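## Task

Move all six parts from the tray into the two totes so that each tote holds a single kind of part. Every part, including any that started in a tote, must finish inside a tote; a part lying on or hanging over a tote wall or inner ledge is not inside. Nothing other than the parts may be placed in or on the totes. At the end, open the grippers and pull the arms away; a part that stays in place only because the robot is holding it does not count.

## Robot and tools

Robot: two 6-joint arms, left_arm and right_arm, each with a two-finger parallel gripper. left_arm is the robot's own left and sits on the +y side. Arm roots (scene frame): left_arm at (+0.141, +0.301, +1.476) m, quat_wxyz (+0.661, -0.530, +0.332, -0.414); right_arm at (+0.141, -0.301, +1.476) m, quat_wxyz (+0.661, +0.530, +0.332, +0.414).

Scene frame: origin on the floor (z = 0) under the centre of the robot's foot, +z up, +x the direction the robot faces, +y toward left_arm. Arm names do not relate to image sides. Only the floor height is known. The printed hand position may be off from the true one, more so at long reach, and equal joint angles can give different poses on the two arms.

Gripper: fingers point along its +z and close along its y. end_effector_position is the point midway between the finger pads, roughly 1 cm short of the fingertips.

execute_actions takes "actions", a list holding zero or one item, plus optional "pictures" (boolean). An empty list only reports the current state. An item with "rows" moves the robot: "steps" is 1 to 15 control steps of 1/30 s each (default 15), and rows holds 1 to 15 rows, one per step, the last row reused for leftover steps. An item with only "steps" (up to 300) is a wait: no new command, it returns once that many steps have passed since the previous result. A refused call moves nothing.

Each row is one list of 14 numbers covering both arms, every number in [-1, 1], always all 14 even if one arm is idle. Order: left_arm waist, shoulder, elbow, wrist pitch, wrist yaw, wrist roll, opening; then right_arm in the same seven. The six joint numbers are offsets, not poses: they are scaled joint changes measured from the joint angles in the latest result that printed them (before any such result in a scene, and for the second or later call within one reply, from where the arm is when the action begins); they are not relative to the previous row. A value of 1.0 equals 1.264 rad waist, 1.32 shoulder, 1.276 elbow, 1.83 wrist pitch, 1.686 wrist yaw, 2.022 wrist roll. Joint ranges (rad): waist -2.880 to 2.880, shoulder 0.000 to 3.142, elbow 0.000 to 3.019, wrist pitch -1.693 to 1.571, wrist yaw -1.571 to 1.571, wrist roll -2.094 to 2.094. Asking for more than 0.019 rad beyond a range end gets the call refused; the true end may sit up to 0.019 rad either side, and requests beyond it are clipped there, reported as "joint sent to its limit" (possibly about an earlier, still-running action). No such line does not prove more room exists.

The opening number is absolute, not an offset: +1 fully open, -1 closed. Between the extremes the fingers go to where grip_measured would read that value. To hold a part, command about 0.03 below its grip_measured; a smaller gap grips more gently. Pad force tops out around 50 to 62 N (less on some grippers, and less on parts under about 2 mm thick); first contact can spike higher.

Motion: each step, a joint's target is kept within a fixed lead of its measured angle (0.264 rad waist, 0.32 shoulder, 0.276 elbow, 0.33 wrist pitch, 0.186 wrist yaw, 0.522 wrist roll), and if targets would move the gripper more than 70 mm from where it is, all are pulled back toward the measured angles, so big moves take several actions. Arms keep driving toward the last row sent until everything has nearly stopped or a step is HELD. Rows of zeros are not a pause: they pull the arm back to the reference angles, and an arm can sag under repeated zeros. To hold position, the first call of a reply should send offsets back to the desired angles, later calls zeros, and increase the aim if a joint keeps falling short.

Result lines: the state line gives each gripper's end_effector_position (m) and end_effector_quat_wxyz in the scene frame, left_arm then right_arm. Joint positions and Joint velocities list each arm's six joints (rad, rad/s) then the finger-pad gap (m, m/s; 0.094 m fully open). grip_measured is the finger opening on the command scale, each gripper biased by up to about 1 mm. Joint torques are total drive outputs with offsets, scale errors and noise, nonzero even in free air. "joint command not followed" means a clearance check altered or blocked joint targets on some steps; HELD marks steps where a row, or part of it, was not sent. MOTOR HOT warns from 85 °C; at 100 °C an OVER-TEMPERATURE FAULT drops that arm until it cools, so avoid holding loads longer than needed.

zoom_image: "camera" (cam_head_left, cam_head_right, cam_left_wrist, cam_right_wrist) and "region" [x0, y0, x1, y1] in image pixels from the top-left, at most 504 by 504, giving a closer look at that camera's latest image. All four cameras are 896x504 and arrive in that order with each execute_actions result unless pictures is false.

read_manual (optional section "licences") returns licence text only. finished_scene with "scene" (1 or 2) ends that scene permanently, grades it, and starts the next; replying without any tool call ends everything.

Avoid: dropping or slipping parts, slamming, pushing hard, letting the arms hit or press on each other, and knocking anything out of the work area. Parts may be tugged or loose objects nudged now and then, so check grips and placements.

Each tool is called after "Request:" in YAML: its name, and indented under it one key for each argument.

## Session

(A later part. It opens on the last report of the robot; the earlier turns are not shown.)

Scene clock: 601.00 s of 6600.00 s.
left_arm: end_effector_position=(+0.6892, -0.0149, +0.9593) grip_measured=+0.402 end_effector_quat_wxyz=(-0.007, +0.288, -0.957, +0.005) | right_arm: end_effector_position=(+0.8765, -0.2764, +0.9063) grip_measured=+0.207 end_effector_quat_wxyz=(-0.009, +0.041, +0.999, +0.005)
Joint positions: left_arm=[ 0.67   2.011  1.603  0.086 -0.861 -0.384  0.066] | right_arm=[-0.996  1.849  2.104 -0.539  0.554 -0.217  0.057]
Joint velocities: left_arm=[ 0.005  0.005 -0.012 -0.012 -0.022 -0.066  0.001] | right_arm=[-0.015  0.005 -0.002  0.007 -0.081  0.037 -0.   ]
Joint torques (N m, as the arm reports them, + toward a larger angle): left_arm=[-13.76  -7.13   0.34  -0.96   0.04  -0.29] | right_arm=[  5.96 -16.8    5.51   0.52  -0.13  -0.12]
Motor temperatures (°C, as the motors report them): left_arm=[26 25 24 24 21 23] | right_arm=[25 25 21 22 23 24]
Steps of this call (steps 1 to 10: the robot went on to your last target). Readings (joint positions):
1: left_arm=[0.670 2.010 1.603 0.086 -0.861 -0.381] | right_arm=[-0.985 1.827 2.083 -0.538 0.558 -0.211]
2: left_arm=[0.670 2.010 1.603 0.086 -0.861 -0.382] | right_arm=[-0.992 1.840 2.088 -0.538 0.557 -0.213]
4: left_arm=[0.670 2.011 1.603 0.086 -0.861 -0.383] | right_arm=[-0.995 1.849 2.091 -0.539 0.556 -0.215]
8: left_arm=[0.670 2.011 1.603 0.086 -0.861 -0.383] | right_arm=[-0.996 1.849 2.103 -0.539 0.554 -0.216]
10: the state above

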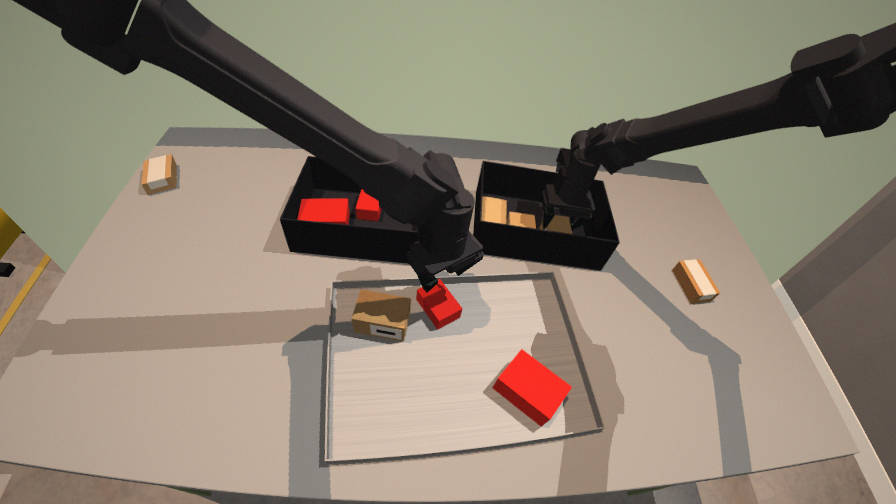

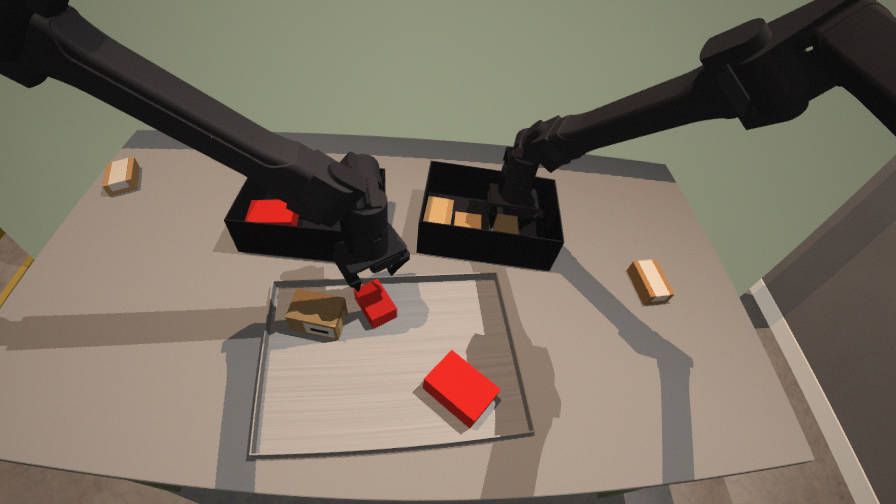

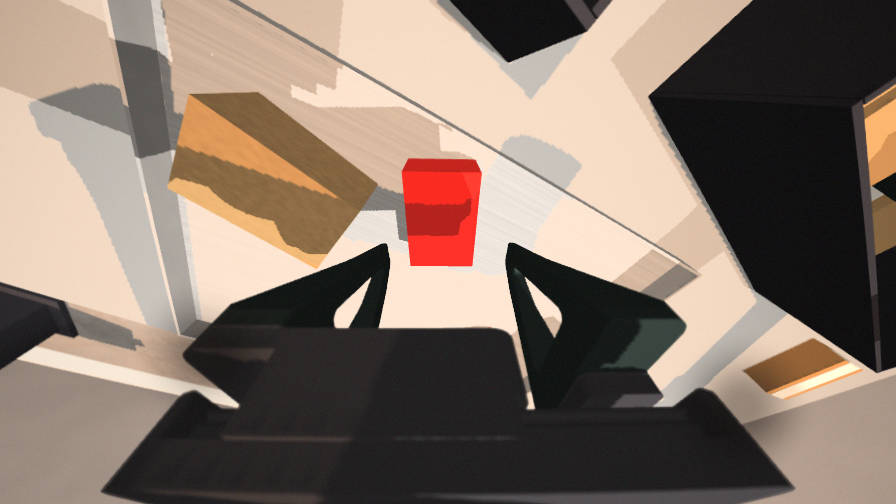

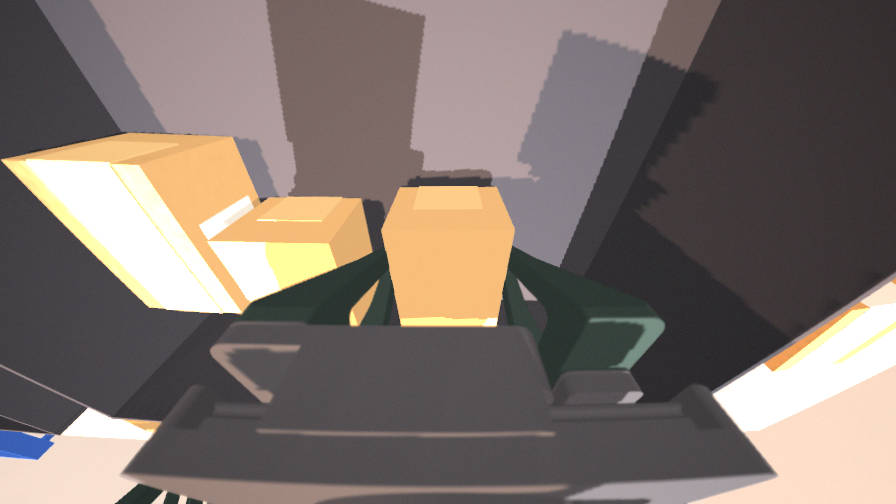

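Request:
execute_actions:
  actions:
    - {"rows":[[0.005,0.006,0.009,-0.002,0.002,0.001,0.38,0.012,0,0,0,0,0,0.165],[0.01,0.012,0.018,-0.004,0.004,0.002,0.38,0.02,0,0.002,0.001,0.002,0,0.165],[0.015,0.018,0.027,-0.006,0.007,0.004,0.38,0.026,0,0.005,0.002,0.004,0,0.165],[0.02,0.024,0.036,-0.008,0.009,0.005,0.38,0.03,0.002,0.008,0.004,0.006,0,0.165],[0.025,0.03,0.045,-0.01,0.012,0.006,0.38,0.033,0.005,0.011,0.006,0.009,0,0.165],[0.03,0.036,0.054,-0.012,0.014,0.007,0.38,0.035,0.008,0.014,0.008,0.012,0,0.165],[0.034,0.042,0.063,-0.014,0.016,0.008,0.38,0.037,0.011,0.017,0.01,0.015,0,0.165],[0.038,0.048,0.072,-0.016,0.018,0.009,0.38,0.038,0.014,0.02,0.012,0.017,0,0.165],[0.042,0.054,0.081,-0.018,0.02,0.01,0.38,0.038,0.017,0.023,0.014,0.019,0,0.165],[0.046,0.06,0.09,-0.02,0.022,0.011,0.38,0.038,0.019,0.026,0.015,0.021,0,0.165],[0.049,0.065,0.098,-0.022,0.024,0.012,0.38,0.038,0.021,0.028,0.016,0.022,0,0.165],[0.052,0.07,0.105,-0.023,0.026,0.013,0.38,0.038,0.022,0.029,0.016,0.023,0,0.165],[0.054,0.073,0.11,-0.024,0.027,0.014,0.38,0.038,0.022,0.029,0.016,0.023,0,0.165],[0.054,0.075,0.112,-0.025,0.028,0.015,0.38,0.038,0.022,0.029,0.016,0.023,0,0.165]],"steps":15}
  pictures: false

Request:
execute_actions:
  actions:
    - {"steps":8}
  pictures: true

Scene clock: 611.67 s of 6600.00 s.
left_arm: end_effector_position=(+0.7004, -0.0173, +0.9151) grip_measured=+0.382 end_effector_quat_wxyz=(-0.009, +0.297, -0.955, +0.007) | right_arm: end_effector_position=(+0.8807, -0.2686, +0.9080) grip_measured=+0.207 end_effector_quat_wxyz=(-0.004, +0.043, +0.999, -0.005)
Joint positions: left_arm=[ 0.715  2.097  1.737  0.062 -0.817 -0.375  0.065] | right_arm=[-0.979  1.859  2.111 -0.52   0.587 -0.218  0.057]
Joint velocities: left_arm=[ 0.151  0.132  0.066 -0.061 -0.007  0.051 -0.   ] | right_arm=[ 0.015  0.034  0.002 -0.012  0.007  0.022 -0.   ]
Joint torques (N m, as the arm reports them, + toward a larger angle): left_arm=[-14.09  -7.66   0.63  -0.98   0.07   0.04] | right_arm=[  9.2  -14.45   5.5    0.87   0.31  -0.07]
Motor temperatures (°C, as the motors report them): left_arm=[26 25 24 24 21 23] | right_arm=[25 26 22 22 23 24]
Steps of this call (steps 1 to 30: the robot went on to your last target; steps 31 to 90: nothing new was sent; then 7.17 s passed at rest; steps 91 to 105: all 15 steps of this action). Readings (joint positions):
91: left_arm=[0.670 2.011 1.603 0.086 -0.861 -0.384] | right_arm=[-0.996 1.849 2.104 -0.539 0.554 -0.218]
92: left_arm=[0.670 2.011 1.605 0.086 -0.859 -0.384] | right_arm=[-0.996 1.849 2.104 -0.539 0.554 -0.218]
94: left_arm=[0.670 2.019 1.620 0.086 -0.853 -0.384] | right_arm=[-0.996 1.849 2.104 -0.539 0.557 -0.218]
98: left_arm=[0.677 2.047 1.671 0.081 -0.836 -0.383] | right_arm=[-0.991 1.849 2.104 -0.534 0.575 -0.218]
105: the state above

Scene clock: 611.93 s of 6600.00 s.
left_arm: end_effector_position=(+0.6987, -0.0157, +0.9125) grip_measured=+0.382 end_effector_quat_wxyz=(-0.008, +0.294, -0.956, +0.004) | right_arm: end_effector_position=(+0.8775, -0.2651, +0.9052) grip_measured=+0.207 end_effector_quat_wxyz=(-0.007, +0.041, +0.999, -0.004)
Joint positions: left_arm=[ 0.719  2.099  1.74   0.057 -0.818 -0.37   0.065] | right_arm=[-0.978  1.866  2.111 -0.52   0.588 -0.218  0.057]
Joint velocities: left_arm=[-0.005  0.005  0.007  0.007  0.007  0.11  -0.001] | right_arm=[ 0.015 -0.005  0.002  0.002  0.037 -0.007  0.   ]
Joint torques (N m, as the arm reports them, + toward a larger angle): left_arm=[-13.5   -7.27   0.88  -0.92   0.14   0.03] | right_arm=[  9.66 -14.47   5.79   0.82   0.29  -0.05]
Motor temperatures (°C, as the motors report them): left_arm=[26 25 24 24 21 23] | right_arm=[25 26 22 22 23 24]
Steps of this call (steps 1 to 8: the robot went on to your last target). Readings (joint positions):
1: left_arm=[0.719 2.100 1.739 0.060 -0.825 -0.372] | right_arm=[-0.978 1.860 2.111 -0.520 0.587 -0.218]
2: left_arm=[0.719 2.099 1.739 0.058 -0.822 -0.372] | right_arm=[-0.978 1.862 2.111 -0.520 0.587 -0.218]
4: left_arm=[0.719 2.099 1.740 0.057 -0.818 -0.371] | right_arm=[-0.978 1.864 2.111 -0.520 0.587 -0.218]
8: the state above

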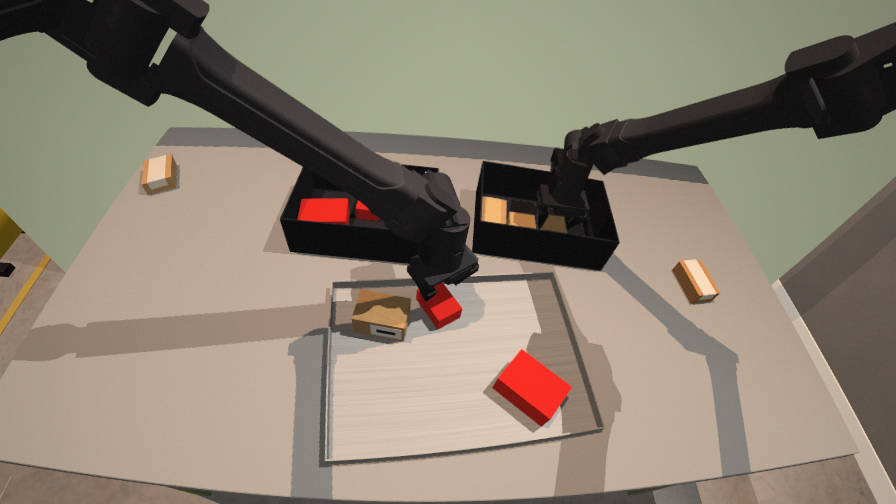

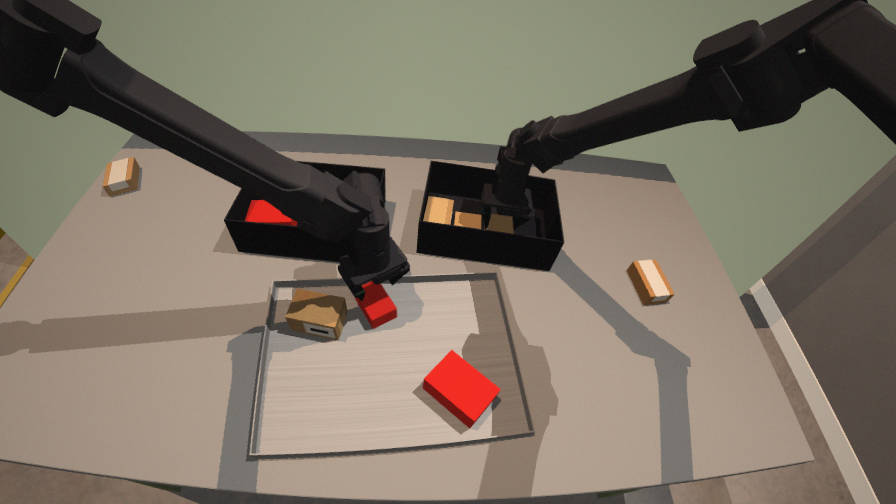

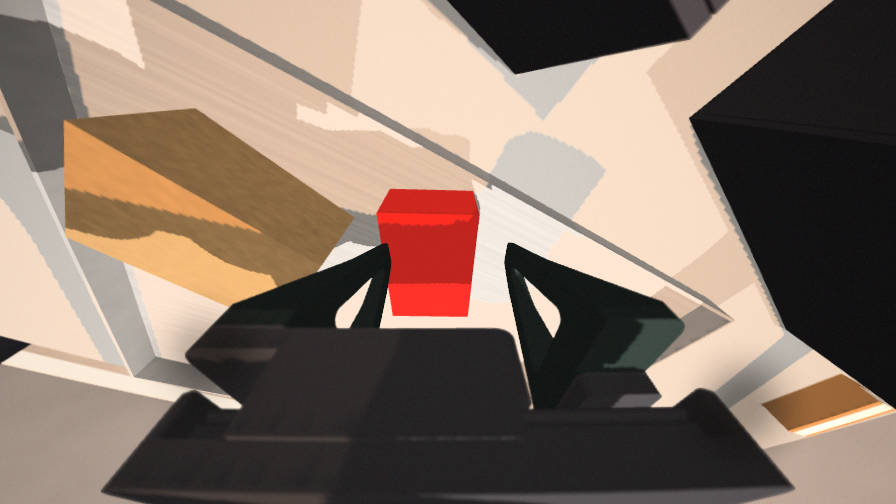

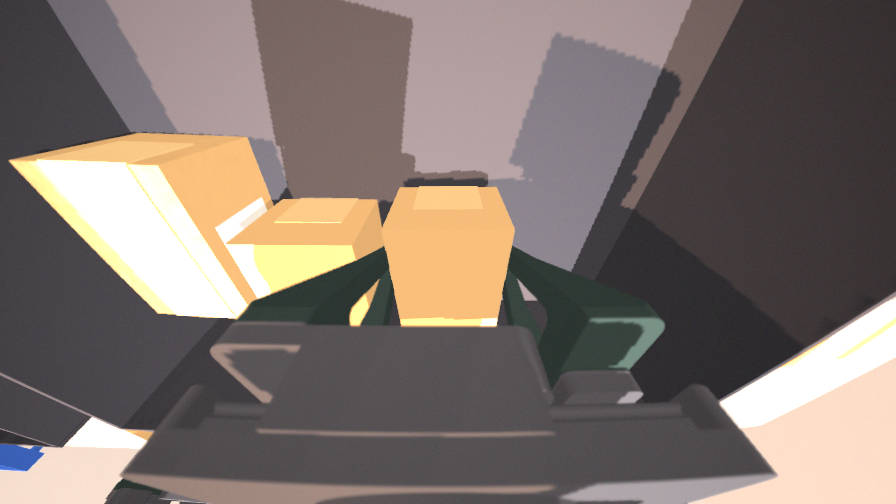

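Request:
execute_actions:
  actions:
    - {"rows":[[0,0,0,0,0,0,0.48,0.02,0,0.015,0,0,0,0.165],[0,0,0,0,0,0,0.58,0.028,0.003,0.025,0,0,0,0.165],[0,0,0,0,0,0,0.62,0.033,0.008,0.03,0,0,0,0.165],[0.004,0.004,0.002,0,0.001,0,0.62,0.034,0.012,0.033,0,0,0,0.165],[0.008,0.008,0.004,0,0.003,0,0.62,0.034,0.015,0.035,0,0,0,0.165],[0.012,0.012,0.006,0,0.005,0,0.62,0.034,0.018,0.035,0,0,0,0.165],[0.016,0.015,0.008,0,0.006,0,0.62,0.034,0.018,0.035,0,0,0,0.165],[0.02,0.018,0.01,0,0.008,0,0.62,0.034,0.018,0.035,0,0,0,0.165],[0.023,0.021,0.011,0,0.009,0,0.62,0.034,0.018,0.035,0,0,0,0.165],[0.025,0.023,0.011,0,0.01,0,0.62,0.034,0.018,0.035,0,0,0,0.165]],"steps":15}
  pictures: true

Scene clock: 629.87 s of 6600.00 s.
left_arm: end_effector_position=(+0.7001, -0.0179, +0.9125) grip_measured=+0.618 end_effector_quat_wxyz=(-0.008, +0.294, -0.956, +0.009) | right_arm: end_effector_position=(+0.8830, -0.2583, +0.9074) grip_measured=+0.207 end_effector_quat_wxyz=(-0.002, +0.041, +0.999, -0.000)
Joint positions: left_arm=[ 0.718  2.101  1.743  0.057 -0.809 -0.37   0.076] | right_arm=[-0.968  1.873  2.125 -0.52   0.588 -0.218  0.057]
Joint velocities: left_arm=[-0.005 -0.005 -0.007 -0.017 -0.051  0.007 -0.001] | right_arm=[-0.005  0.005 -0.007 -0.012 -0.037 -0.022  0.001]
Joint torques (N m, as the arm reports them, + toward a larger angle): left_arm=[-12.7   -5.9    1.28  -0.18   0.35  -0.14] | right_arm=[  9.54 -14.67   5.71   0.44   0.06  -0.08]
Motor temperatures (°C, as the motors report them): left_arm=[26 25 23 24 21 23] | right_arm=[25 26 22 22 23 24]
Steps of this call (steps 1 to 15: the robot went on to your last target; steps 16 to 90: nothing new was sent; then 14.43 s passed at rest; steps 91 to 105: all 15 steps of this action). Readings (joint positions):
91: left_arm=[0.718 2.099 1.740 0.057 -0.818 -0.370] | right_arm=[-0.978 1.866 2.111 -0.520 0.588 -0.218]
92: left_arm=[0.718 2.099 1.740 0.057 -0.818 -0.370] | right_arm=[-0.978 1.866 2.111 -0.520 0.588 -0.218]
94: left_arm=[0.718 2.099 1.740 0.057 -0.819 -0.370] | right_arm=[-0.977 1.866 2.113 -0.520 0.588 -0.218]
98: left_arm=[0.718 2.099 1.741 0.057 -0.814 -0.370] | right_arm=[-0.973 1.871 2.124 -0.520 0.588 -0.218]
105: the state above

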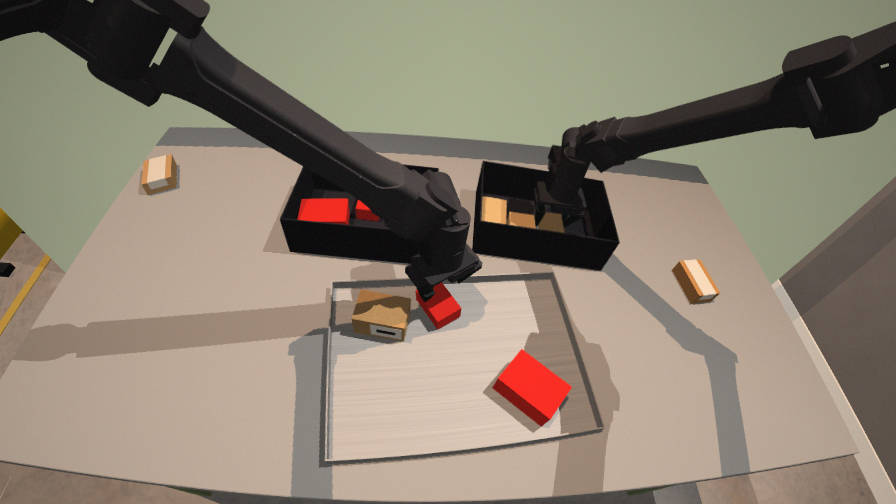

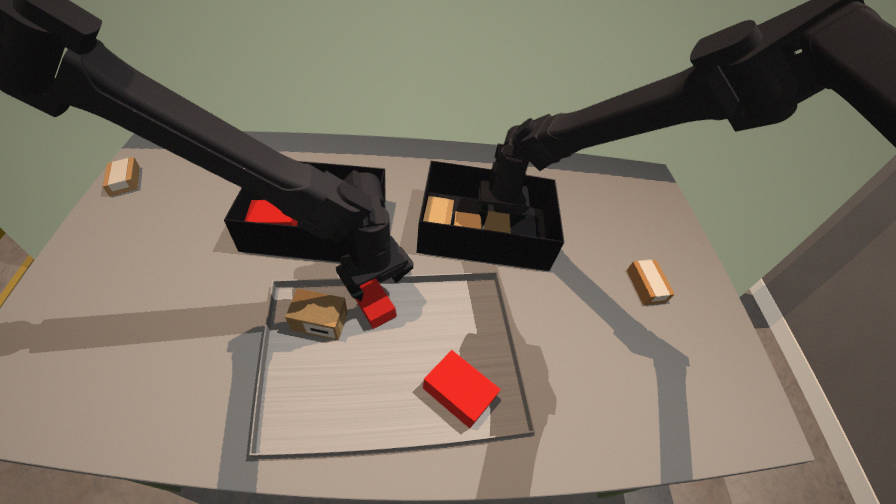

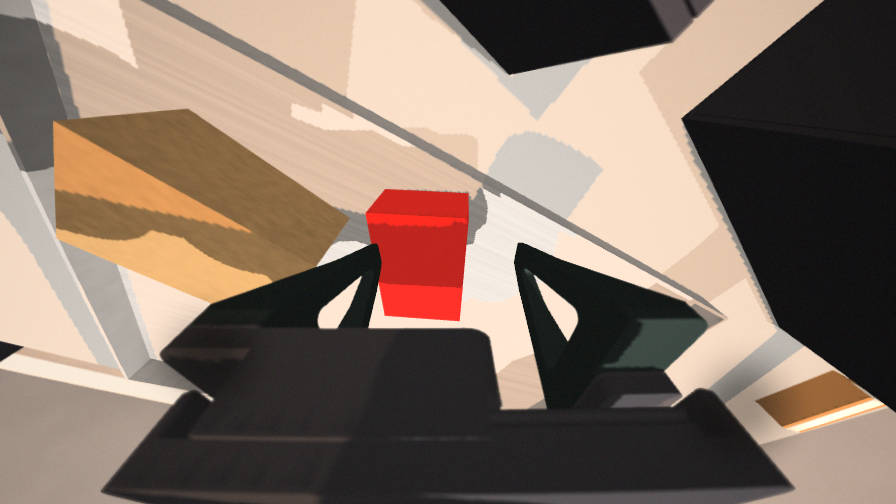

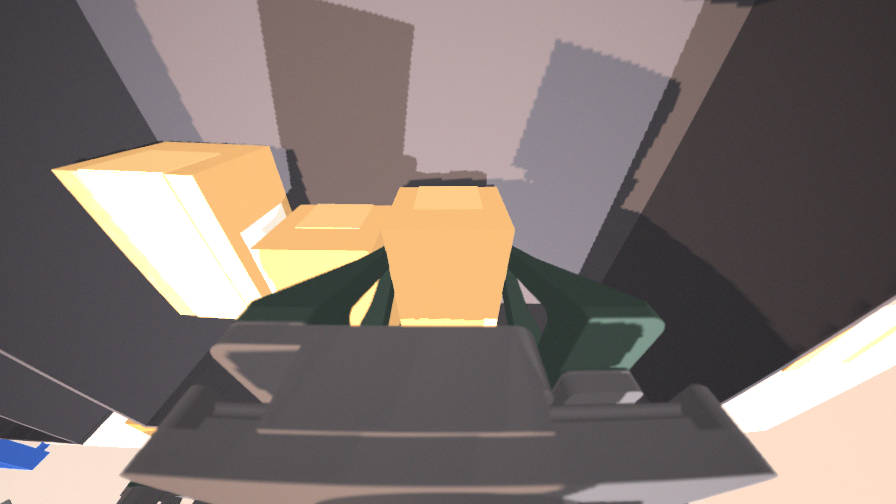

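Request:
zoom_image:
  camera: "cam_right_wrist"
  region: [480, 0, 896, 320]

Request:
zoom_image:
  camera: "cam_head_right"
  region: [400, 150, 600, 280]

Region (480, 0, 896, 320) of cam_right_wrist's 896x504 image, scaled by 1.212, with more detail than that image has; it fills the top 388 rows of this view, and the rest is white.

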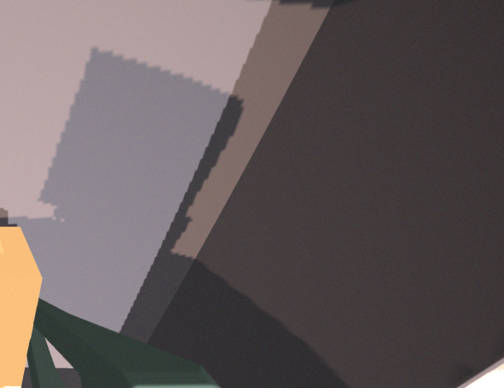

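Region (400, 150, 600, 280) of cam_head_right's 896x504 image, scaled by 2.520, with more detail than that image has; it fills the top 328 rows of this view, and the rest is white.

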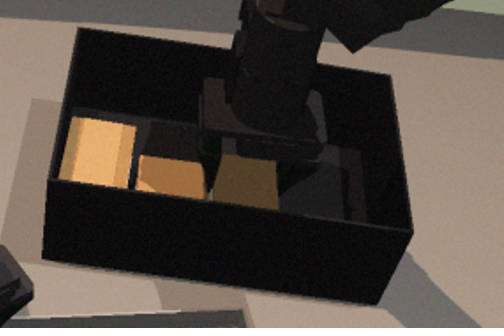

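Request:
execute_actions:
  actions:
    - {"rows":[[-0.012,-0.008,0,0,0,0,0.6,0,0,0,0,0,0,0.3],[-0.022,-0.016,-0.004,0.001,-0.002,0,0.55,0,0,0,0,0,0,0.42],[-0.028,-0.024,-0.012,0.003,-0.004,0,0.5,0,0,0,0,0,0,0.5],[-0.032,-0.03,-0.022,0.005,-0.007,0,0.45,0.015,-0.006,-0.004,0,0.002,0,0.5],[-0.032,-0.034,-0.032,0.007,-0.01,0,0.4,0.028,-0.016,-0.014,0,0.005,0,0.5],[-0.032,-0.037,-0.042,0.009,-0.013,0,0.36,0.036,-0.026,-0.024,0,0.008,0,0.5],[-0.032,-0.039,-0.052,0.011,-0.016,0,0.34,0.042,-0.036,-0.034,0,0.011,0,0.5],[-0.032,-0.04,-0.061,0.013,-0.018,0,0.34,0.047,-0.046,-0.044,0,0.014,0,0.5],[-0.032,-0.04,-0.069,0.014,-0.02,0,0.34,0.051,-0.056,-0.054,0,0.017,0,0.5],[-0.032,-0.04,-0.075,0.015,-0.021,0,0.34,0.054,-0.065,-0.064,0,0.02,0,0.5],[-0.032,-0.04,-0.078,0.015,-0.021,0,0.34,0.057,-0.074,-0.074,0,0.023,0,0.5],[-0.032,-0.04,-0.078,0.015,-0.021,0,0.34,0.059,-0.082,-0.083,0,0.026,0,0.5],[-0.032,-0.04,-0.078,0.015,-0.021,0,0.34,0.061,-0.088,-0.091,0,0.028,0,0.5],[-0.032,-0.04,-0.078,0.015,-0.021,0,0.34,0.061,-0.093,-0.096,0,0.03,0,0.5]],"steps":15}
  pictures: false

Request:
execute_actions:
  actions:
    - {"steps":8}
  pictures: true

Scene clock: 666.13 s of 6600.00 s.
left_arm: end_effector_position=(+0.6796, -0.0062, +0.9277) grip_measured=+0.342 end_effector_quat_wxyz=(+0.003, +0.280, -0.960, -0.006) | right_arm: end_effector_position=(+0.8688, -0.2437, +0.9375) grip_measured=+0.498 end_effector_quat_wxyz=(-0.016, +0.024, +1.000, +0.001)
Joint positions: left_arm=[ 0.712  2.053  1.65   0.065 -0.843 -0.37   0.063] | right_arm=[-0.927  1.804  2.012 -0.52   0.632 -0.218  0.07 ]
Joint velocities: left_arm=[-0.015 -0.005 -0.076 -0.012 -0.037 -0.007  0.   ] | right_arm=[ 0.171 -0.239 -0.159 -0.002 -0.007 -0.007 -0.   ]
Joint torques (N m, as the arm reports them, + toward a larger angle): left_arm=[-17.28  -8.33  -0.06   0.59  -0.11  -0.14] | right_arm=[  8.92 -19.66   3.22   0.29   0.23  -0.08]
Motor temperatures (°C, as the motors report them): left_arm=[26 24 23 24 21 23] | right_arm=[25 26 23 22 23 24]
Steps of this call (steps 1 to 15: the robot went on to your last target; steps 16 to 90: nothing new was sent; then 32.77 s passed at rest; steps 91 to 105: all 15 steps of this action). Readings (joint positions):
91: left_arm=[0.716 2.100 1.743 0.057 -0.810 -0.370] | right_arm=[-0.968 1.875 2.125 -0.520 0.588 -0.218]
92: left_arm=[0.715 2.100 1.743 0.057 -0.810 -0.370] | right_arm=[-0.968 1.875 2.125 -0.520 0.588 -0.218]
94: left_arm=[0.715 2.096 1.737 0.057 -0.814 -0.370] | right_arm=[-0.968 1.875 2.125 -0.520 0.588 -0.218]
98: left_arm=[0.714 2.069 1.694 0.058 -0.834 -0.370] | right_arm=[-0.963 1.865 2.098 -0.520 0.604 -0.218]
105: the state above

Scene clock: 666.40 s of 6600.00 s.
left_arm: end_effector_position=(+0.6783, -0.0065, +0.9278) grip_measured=+0.342 end_effector_quat_wxyz=(+0.004, +0.279, -0.960, -0.006) | right_arm: end_effector_position=(+0.8872, -0.2493, +0.9590) grip_measured=+0.498 end_effector_quat_wxyz=(-0.001, +0.031, +0.999, +0.005)
Joint positions: left_arm=[ 0.712  2.053  1.648  0.065 -0.843 -0.37   0.063] | right_arm=[-0.909  1.769  2.009 -0.52   0.634 -0.218  0.07 ]
Joint velocities: left_arm=[-0.005  0.005 -0.012 -0.007 -0.066 -0.037  0.   ] | right_arm=[-0.015 -0.044 -0.017 -0.012  0.037 -0.022  0.   ]
Joint torques (N m, as the arm reports them, + toward a larger angle): left_arm=[-17.2   -8.42  -0.21   0.61  -0.11  -0.13] | right_arm=[  8.27 -16.72   3.04   0.43   0.25  -0.08]
Motor temperatures (°C, as the motors report them): left_arm=[26 24 23 24 21 23] | right_arm=[25 26 23 22 23 24]
Steps of this call (steps 1 to 8: the robot went on to your last target). Readings (joint positions):
1: left_arm=[0.712 2.053 1.648 0.065 -0.843 -0.370] | right_arm=[-0.921 1.797 2.009 -0.520 0.632 -0.218]
2: left_arm=[0.712 2.053 1.648 0.065 -0.843 -0.370] | right_arm=[-0.917 1.791 2.009 -0.520 0.632 -0.218]
4: left_arm=[0.712 2.053 1.648 0.065 -0.843 -0.370] | right_arm=[-0.911 1.780 2.009 -0.520 0.632 -0.218]
8: the state above

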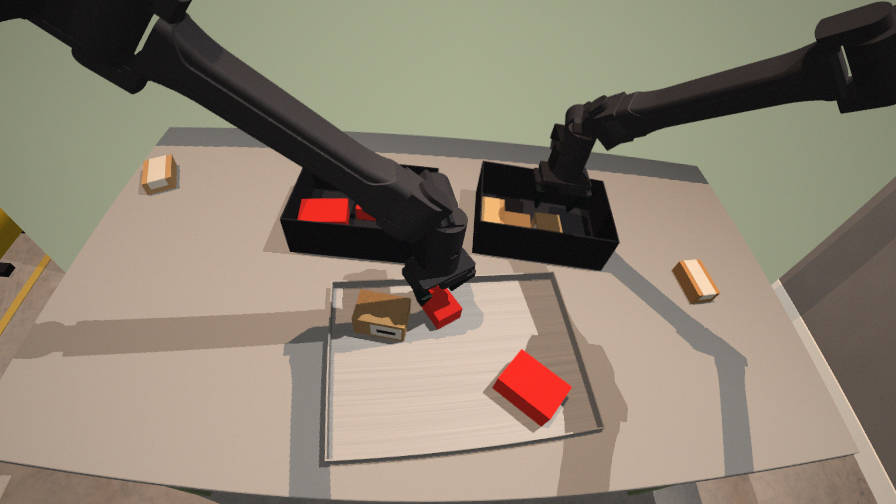

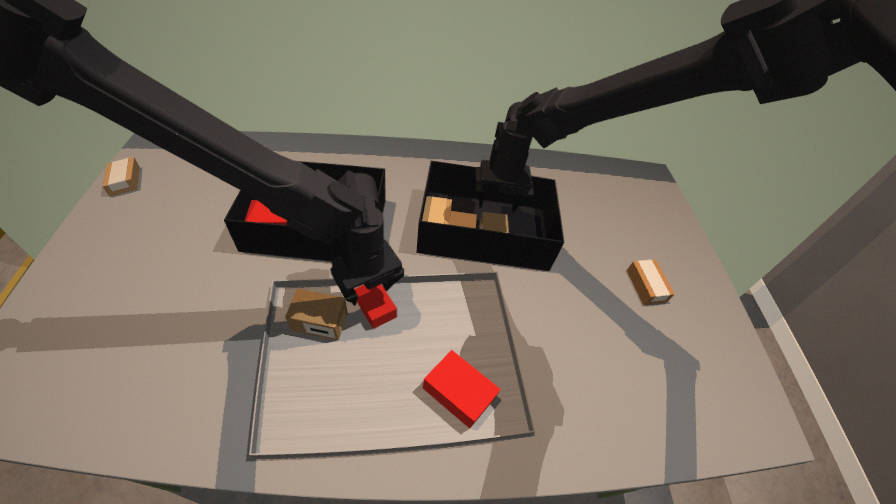

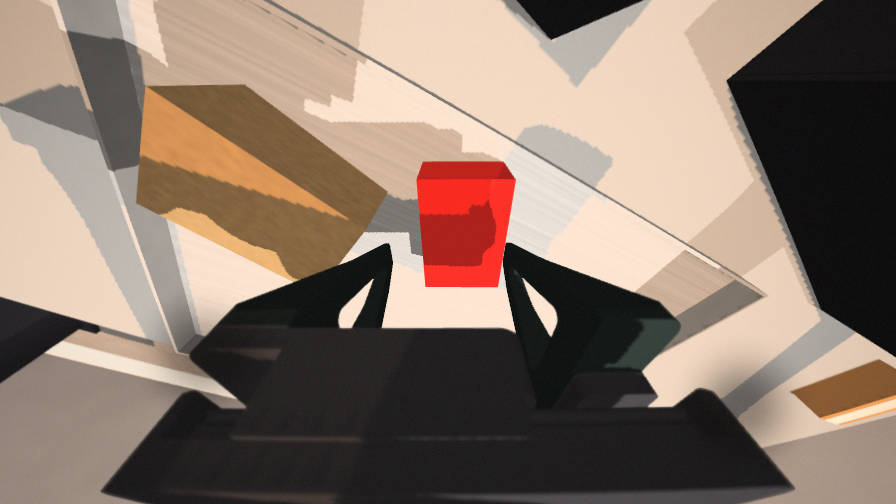

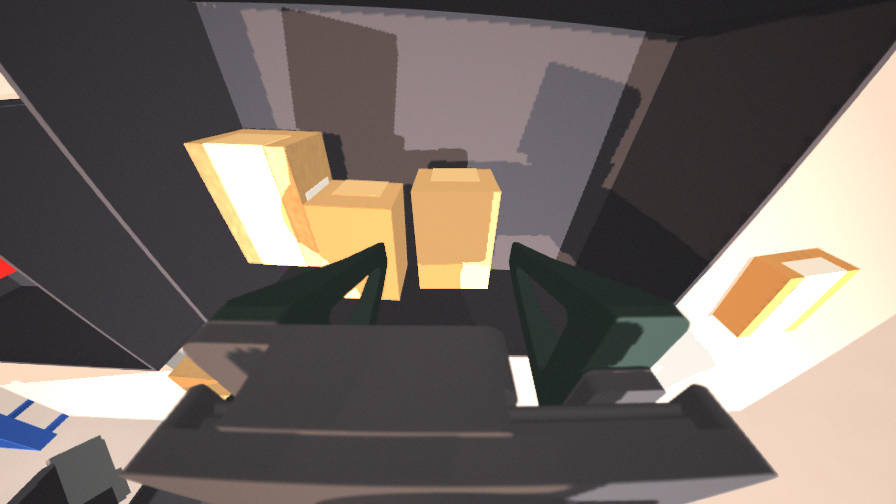

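Request:
execute_actions:
  actions:
    - {"rows":[[0,0.004,0.006,0,0.002,0,0.4,0,-0.008,0,0,-0.002,0,0.2],[0,0.009,0.013,0,0.004,0,0.44,0,-0.016,-0.002,-0.001,-0.005,-0.001,-0.1],[0,0.013,0.019,0,0.006,0,0.45,-0.008,-0.024,-0.004,-0.002,-0.009,-0.002,-0.4],[0.002,0.016,0.024,0,0.008,0,0.45,-0.016,-0.031,-0.007,-0.004,-0.014,-0.004,-0.7],[0.004,0.018,0.027,0,0.009,0,0.45,-0.024,-0.037,-0.01,-0.005,-0.019,-0.005,-0.95],[0.008,0.022,0.032,-0.001,0.011,0,0.45,-0.032,-0.042,-0.013,-0.007,-0.024,-0.007,-0.95],[0.012,0.027,0.038,-0.002,0.013,0,0.45,-0.04,-0.046,-0.016,-0.008,-0.029,-0.008,-0.95],[0.016,0.032,0.044,-0.003,0.015,0.001,0.45,-0.048,-0.049,-0.019,-0.01,-0.034,-0.01,-0.95],[0.02,0.037,0.05,-0.004,0.017,0.002,0.45,-0.055,-0.051,-0.021,-0.011,-0.038,-0.011,-0.95],[0.023,0.042,0.056,-0.005,0.019,0.003,0.45,-0.061,-0.052,-0.023,-0.012,-0.042,-0.012,-0.95],[0.026,0.047,0.062,-0.006,0.021,0.004,0.45,-0.066,-0.052,-0.023,-0.013,-0.045,-0.013,-0.95],[0.028,0.051,0.068,-0.007,0.023,0.005,0.45,-0.07,-0.052,-0.023,-0.013,-0.046,-0.013,-0.95],[0.03,0.055,0.074,-0.008,0.025,0.006,0.45,-0.071,-0.052,-0.023,-0.013,-0.046,-0.013,-0.95],[0.032,0.058,0.079,-0.008,0.026,0.006,0.45,-0.071,-0.052,-0.023,-0.013,-0.046,-0.013,-0.95],[0.032,0.06,0.082,-0.008,0.026,0.006,0.45,-0.071,-0.052,-0.023,-0.013,-0.046,-0.013,-0.95]],"steps":15}
  pictures: false

Request:
execute_actions:
  actions:
    - {"steps":8}
  pictures: true

Scene clock: 679.53 s of 6600.00 s.
left_arm: end_effector_position=(+0.6921, -0.0213, +0.9120) grip_measured=+0.448 end_effector_quat_wxyz=(-0.005, +0.290, -0.957, +0.009) | right_arm: end_effector_position=(+0.8779, -0.2947, +0.9474) grip_measured=-0.948 end_effector_quat_wxyz=(-0.006, +0.033, +0.999, +0.006)
Joint positions: left_arm=[ 0.717  2.106  1.732  0.064 -0.811 -0.369  0.068] | right_arm=[-0.984  1.732  1.987 -0.534  0.562 -0.234  0.002]
Joint velocities: left_arm=[-0.005  0.044  0.017 -0.061 -0.066  0.007 -0.   ] | right_arm=[-0.239 -0.063  0.007 -0.007 -0.022 -0.125 -0.001]
Joint torques (N m, as the arm reports them, + toward a larger angle): left_arm=[-12.63  -6.32   1.73  -0.63   0.47  -0.01] | right_arm=[  6.78 -18.83   2.84   0.    -0.23  -0.17]
Motor temperatures (°C, as the motors report them): left_arm=[27 25 23 24 21 23] | right_arm=[25 26 22 22 23 24]
Steps of this call (steps 1 to 30: the robot went on to your last target; steps 31 to 90: nothing new was sent; then 9.63 s passed at rest; steps 91 to 105: all 15 steps of this action). Readings (joint positions):
91: left_arm=[0.712 2.053 1.648 0.065 -0.842 -0.370] | right_arm=[-0.909 1.768 2.009 -0.520 0.634 -0.218]
92: left_arm=[0.712 2.053 1.649 0.065 -0.841 -0.370] | right_arm=[-0.909 1.768 2.009 -0.520 0.632 -0.218]
94: left_arm=[0.712 2.058 1.658 0.065 -0.835 -0.370] | right_arm=[-0.909 1.768 2.009 -0.520 0.622 -0.218]
98: left_arm=[0.712 2.073 1.686 0.065 -0.823 -0.370] | right_arm=[-0.919 1.757 1.996 -0.525 0.587 -0.223]
105: the state above

Scene clock: 679.80 s of 6600.00 s.
left_arm: end_effector_position=(+0.6917, -0.0214, +0.9120) grip_measured=+0.448 end_effector_quat_wxyz=(-0.005, +0.290, -0.957, +0.009) | right_arm: end_effector_position=(+0.8768, -0.3047, +0.9452) grip_measured=-0.948 end_effector_quat_wxyz=(-0.007, +0.034, +0.999, +0.001)
Joint positions: left_arm=[ 0.717  2.106  1.732  0.062 -0.811 -0.369  0.068] | right_arm=[-0.997  1.728  1.987 -0.534  0.561 -0.236  0.002]
Joint velocities: left_arm=[-0.015  0.005 -0.002 -0.002 -0.007 -0.095 -0.001] | right_arm=[-0.005 -0.015 -0.007 -0.012  0.037 -0.037  0.001]
Joint torques (N m, as the arm reports them, + toward a larger angle): left_arm=[-12.5   -6.16   1.94  -0.71   0.46  -0.02] | right_arm=[  6.1  -19.36   2.81  -0.17  -0.13  -0.11]
Motor temperatures (°C, as the motors report them): left_arm=[27 25 23 24 21 23] | right_arm=[25 26 22 22 23 24]
Steps of this call (steps 1 to 8: the robot went on to your last target). Readings (joint positions):
1: left_arm=[0.717 2.106 1.732 0.063 -0.811 -0.369] | right_arm=[-0.990 1.730 1.987 -0.534 0.562 -0.234]
2: left_arm=[0.717 2.106 1.732 0.062 -0.811 -0.369] | right_arm=[-0.995 1.729 1.987 -0.534 0.562 -0.235]
4: left_arm=[0.717 2.106 1.732 0.062 -0.811 -0.369] | right_arm=[-0.997 1.728 1.987 -0.534 0.562 -0.235]
8: the state above

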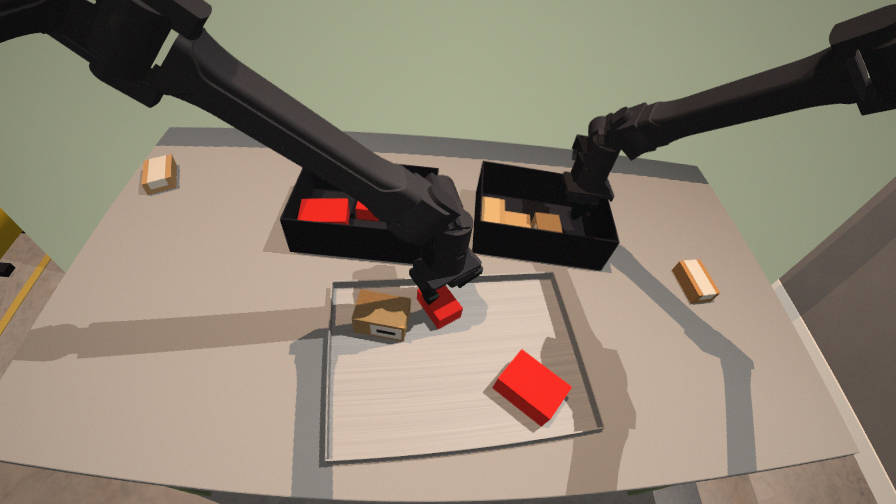

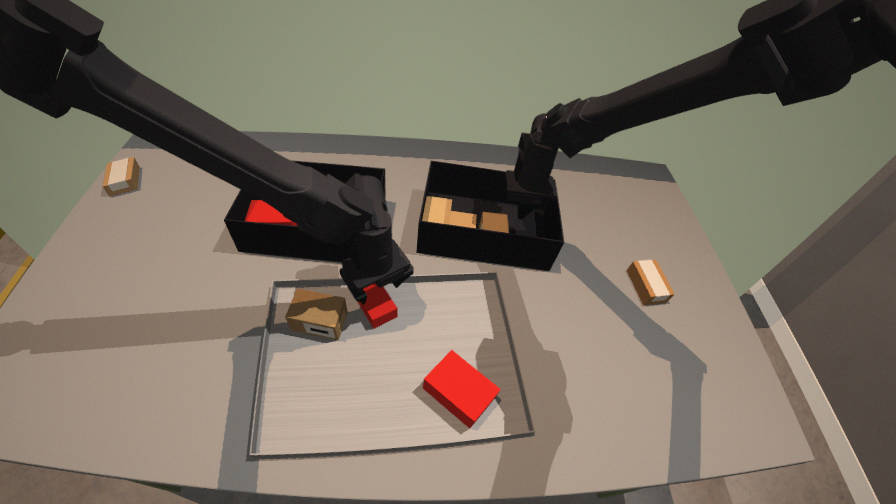

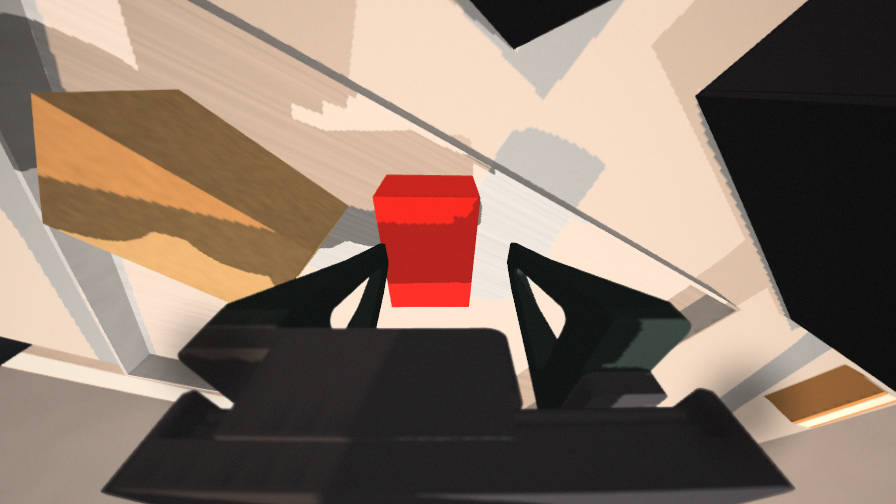

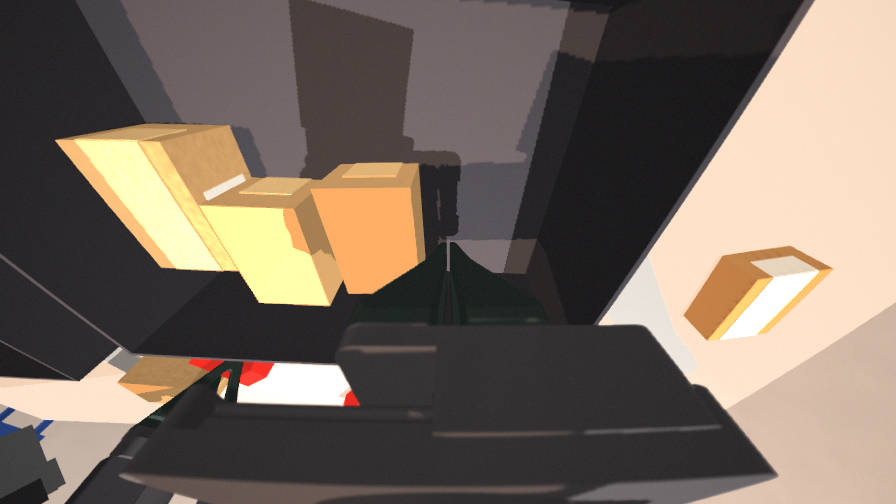

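Request:
execute_actions:
  actions:
    - {"rows":[[-0.004,-0.008,-0.004,0,-0.001,0,0.45,-0.012,0,0,0,-0.003,0,-0.95],[-0.004,-0.016,-0.012,0.001,-0.002,0,0.45,-0.02,0,0.01,0,-0.006,0,-0.95],[-0.004,-0.022,-0.022,0.002,-0.003,0,0.48,-0.026,0.004,0.02,0,-0.009,0,-0.95],[0,-0.025,-0.032,0.004,-0.003,0,0.52,-0.03,0.01,0.03,-0.001,-0.012,0,-0.95],[0,-0.025,-0.04,0.006,-0.003,0,0.55,-0.033,0.016,0.04,-0.002,-0.014,0,-0.95],[0,-0.025,-0.047,0.008,-0.003,0,0.55,-0.035,0.022,0.05,-0.003,-0.016,0,-0.95],[0,-0.025,-0.051,0.009,-0.003,0,0.55,-0.035,0.028,0.06,-0.004,-0.018,0,-0.95],[0,-0.025,-0.051,0.009,-0.003,0,0.55,-0.035,0.034,0.069,-0.005,-0.02,0,-0.95],[0,-0.025,-0.051,0.009,-0.003,0,0.55,-0.035,0.04,0.077,-0.006,-0.021,0,-0.95],[0,-0.025,-0.051,0.009,-0.003,0,0.55,-0.035,0.046,0.084,-0.007,-0.022,0,-0.95],[0,-0.025,-0.051,0.009,-0.003,0,0.55,-0.035,0.051,0.09,-0.008,-0.023,0,-0.95],[0,-0.025,-0.051,0.009,-0.003,0,0.55,-0.035,0.055,0.095,-0.008,-0.023,0,-0.95],[0,-0.025,-0.051,0.009,-0.003,0,0.55,-0.035,0.058,0.098,-0.008,-0.023,0,-0.95],[0,-0.025,-0.051,0.009,-0.003,0,0.55,-0.035,0.06,0.1,-0.008,-0.023,0,-0.95]],"steps":15}
  pictures: false

Request:
execute_actions:
  actions:
    - {"steps":6}
  pictures: true

Scene clock: 697.17 s of 6600.00 s.
left_arm: end_effector_position=(+0.6729, -0.0190, +0.9196) grip_measured=+0.548 end_effector_quat_wxyz=(+0.008, +0.276, -0.961, +0.007) | right_arm: end_effector_position=(+0.8962, -0.3219, +0.9281) grip_measured=-0.948 end_effector_quat_wxyz=(+0.011, +0.049, +0.999, -0.003)
Joint positions: left_arm=[ 0.715  2.082  1.671  0.062 -0.814 -0.369  0.073] | right_arm=[-1.028  1.777  2.084 -0.536  0.528 -0.237  0.002]
Joint velocities: left_arm=[-0.005  0.005 -0.007  0.007 -0.022 -0.007  0.001] | right_arm=[ 0.005  0.083  0.051  0.017 -0.037 -0.066 -0.   ]
Joint torques (N m, as the arm reports them, + toward a larger angle): left_arm=[-14.77  -8.08  -0.24   0.39  -0.07  -0.13] | right_arm=[  4.7  -14.71   5.77  -0.31  -0.14  -0.07]
Motor temperatures (°C, as the motors report them): left_arm=[26 24 23 24 22 23] | right_arm=[25 27 22 22 23 24]
Steps of this call (steps 1 to 30: the robot went on to your last target; steps 31 to 90: nothing new was sent; then 13.87 s passed at rest; steps 91 to 105: all 15 steps of this action). Readings (joint positions):
91: left_arm=[0.715 2.105 1.732 0.062 -0.812 -0.369] | right_arm=[-0.997 1.728 1.987 -0.534 0.561 -0.237]
92: left_arm=[0.715 2.104 1.730 0.062 -0.812 -0.369] | right_arm=[-0.998 1.728 1.987 -0.534 0.559 -0.237]
94: left_arm=[0.715 2.099 1.720 0.062 -0.813 -0.369] | right_arm=[-1.000 1.728 1.987 -0.534 0.549 -0.237]
98: left_arm=[0.715 2.083 1.683 0.062 -0.814 -0.369] | right_arm=[-1.015 1.741 2.019 -0.534 0.535 -0.237]
105: the state above

Scene clock: 697.37 s of 6600.00 s.
left_arm: end_effector_position=(+0.6729, -0.0190, +0.9196) grip_measured=+0.548 end_effector_quat_wxyz=(+0.008, +0.276, -0.961, +0.007) | right_arm: end_effector_position=(+0.8898, -0.3156, +0.9215) grip_measured=-0.948 end_effector_quat_wxyz=(+0.005, +0.045, +0.999, -0.000)
Joint positions: left_arm=[ 0.715  2.082  1.671  0.062 -0.814 -0.369  0.073] | right_arm=[-1.028  1.79   2.085 -0.539  0.527 -0.237  0.002]
Joint velocities: left_arm=[-0.024 -0.005 -0.002  0.012  0.007 -0.037 -0.002] | right_arm=[-0.005  0.044  0.002 -0.012 -0.081 -0.037  0.001]
Joint torques (N m, as the arm reports them, + toward a larger angle): left_arm=[-14.39  -8.15  -0.25   0.45  -0.07  -0.13] | right_arm=[  4.8  -15.73   5.96   0.28  -0.17  -0.07]
Motor temperatures (°C, as the motors report them): left_arm=[26 24 23 24 22 23] | right_arm=[25 27 22 22 23 24]
Steps of this call (steps 1 to 6: the robot went on to your last target). Readings (joint positions):
1: left_arm=[0.715 2.082 1.671 0.062 -0.814 -0.369] | right_arm=[-1.028 1.780 2.085 -0.536 0.527 -0.237]
2: left_arm=[0.715 2.082 1.671 0.062 -0.814 -0.369] | right_arm=[-1.028 1.782 2.085 -0.537 0.527 -0.237]
4: left_arm=[0.715 2.082 1.671 0.062 -0.814 -0.369] | right_arm=[-1.028 1.786 2.085 -0.538 0.527 -0.237]
6: the state above

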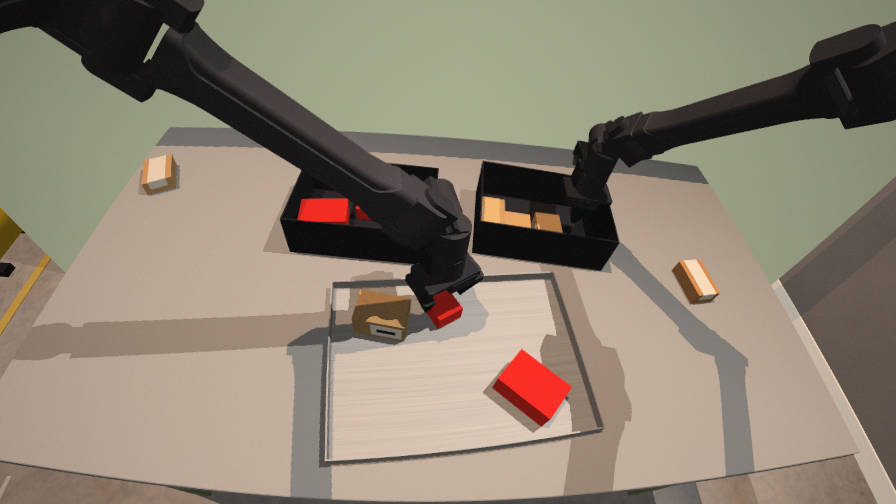

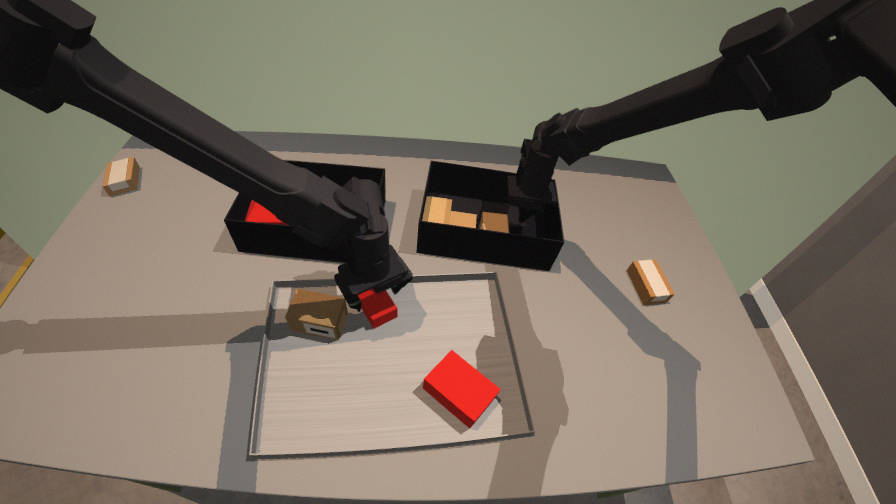

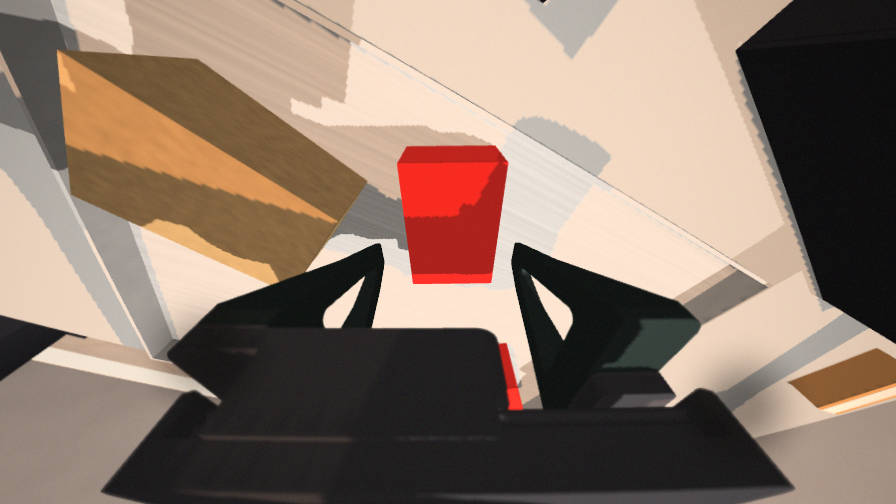

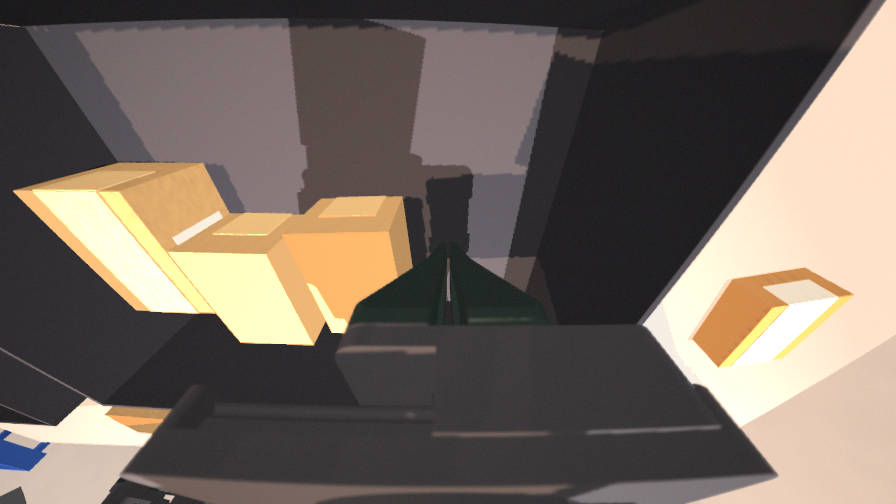

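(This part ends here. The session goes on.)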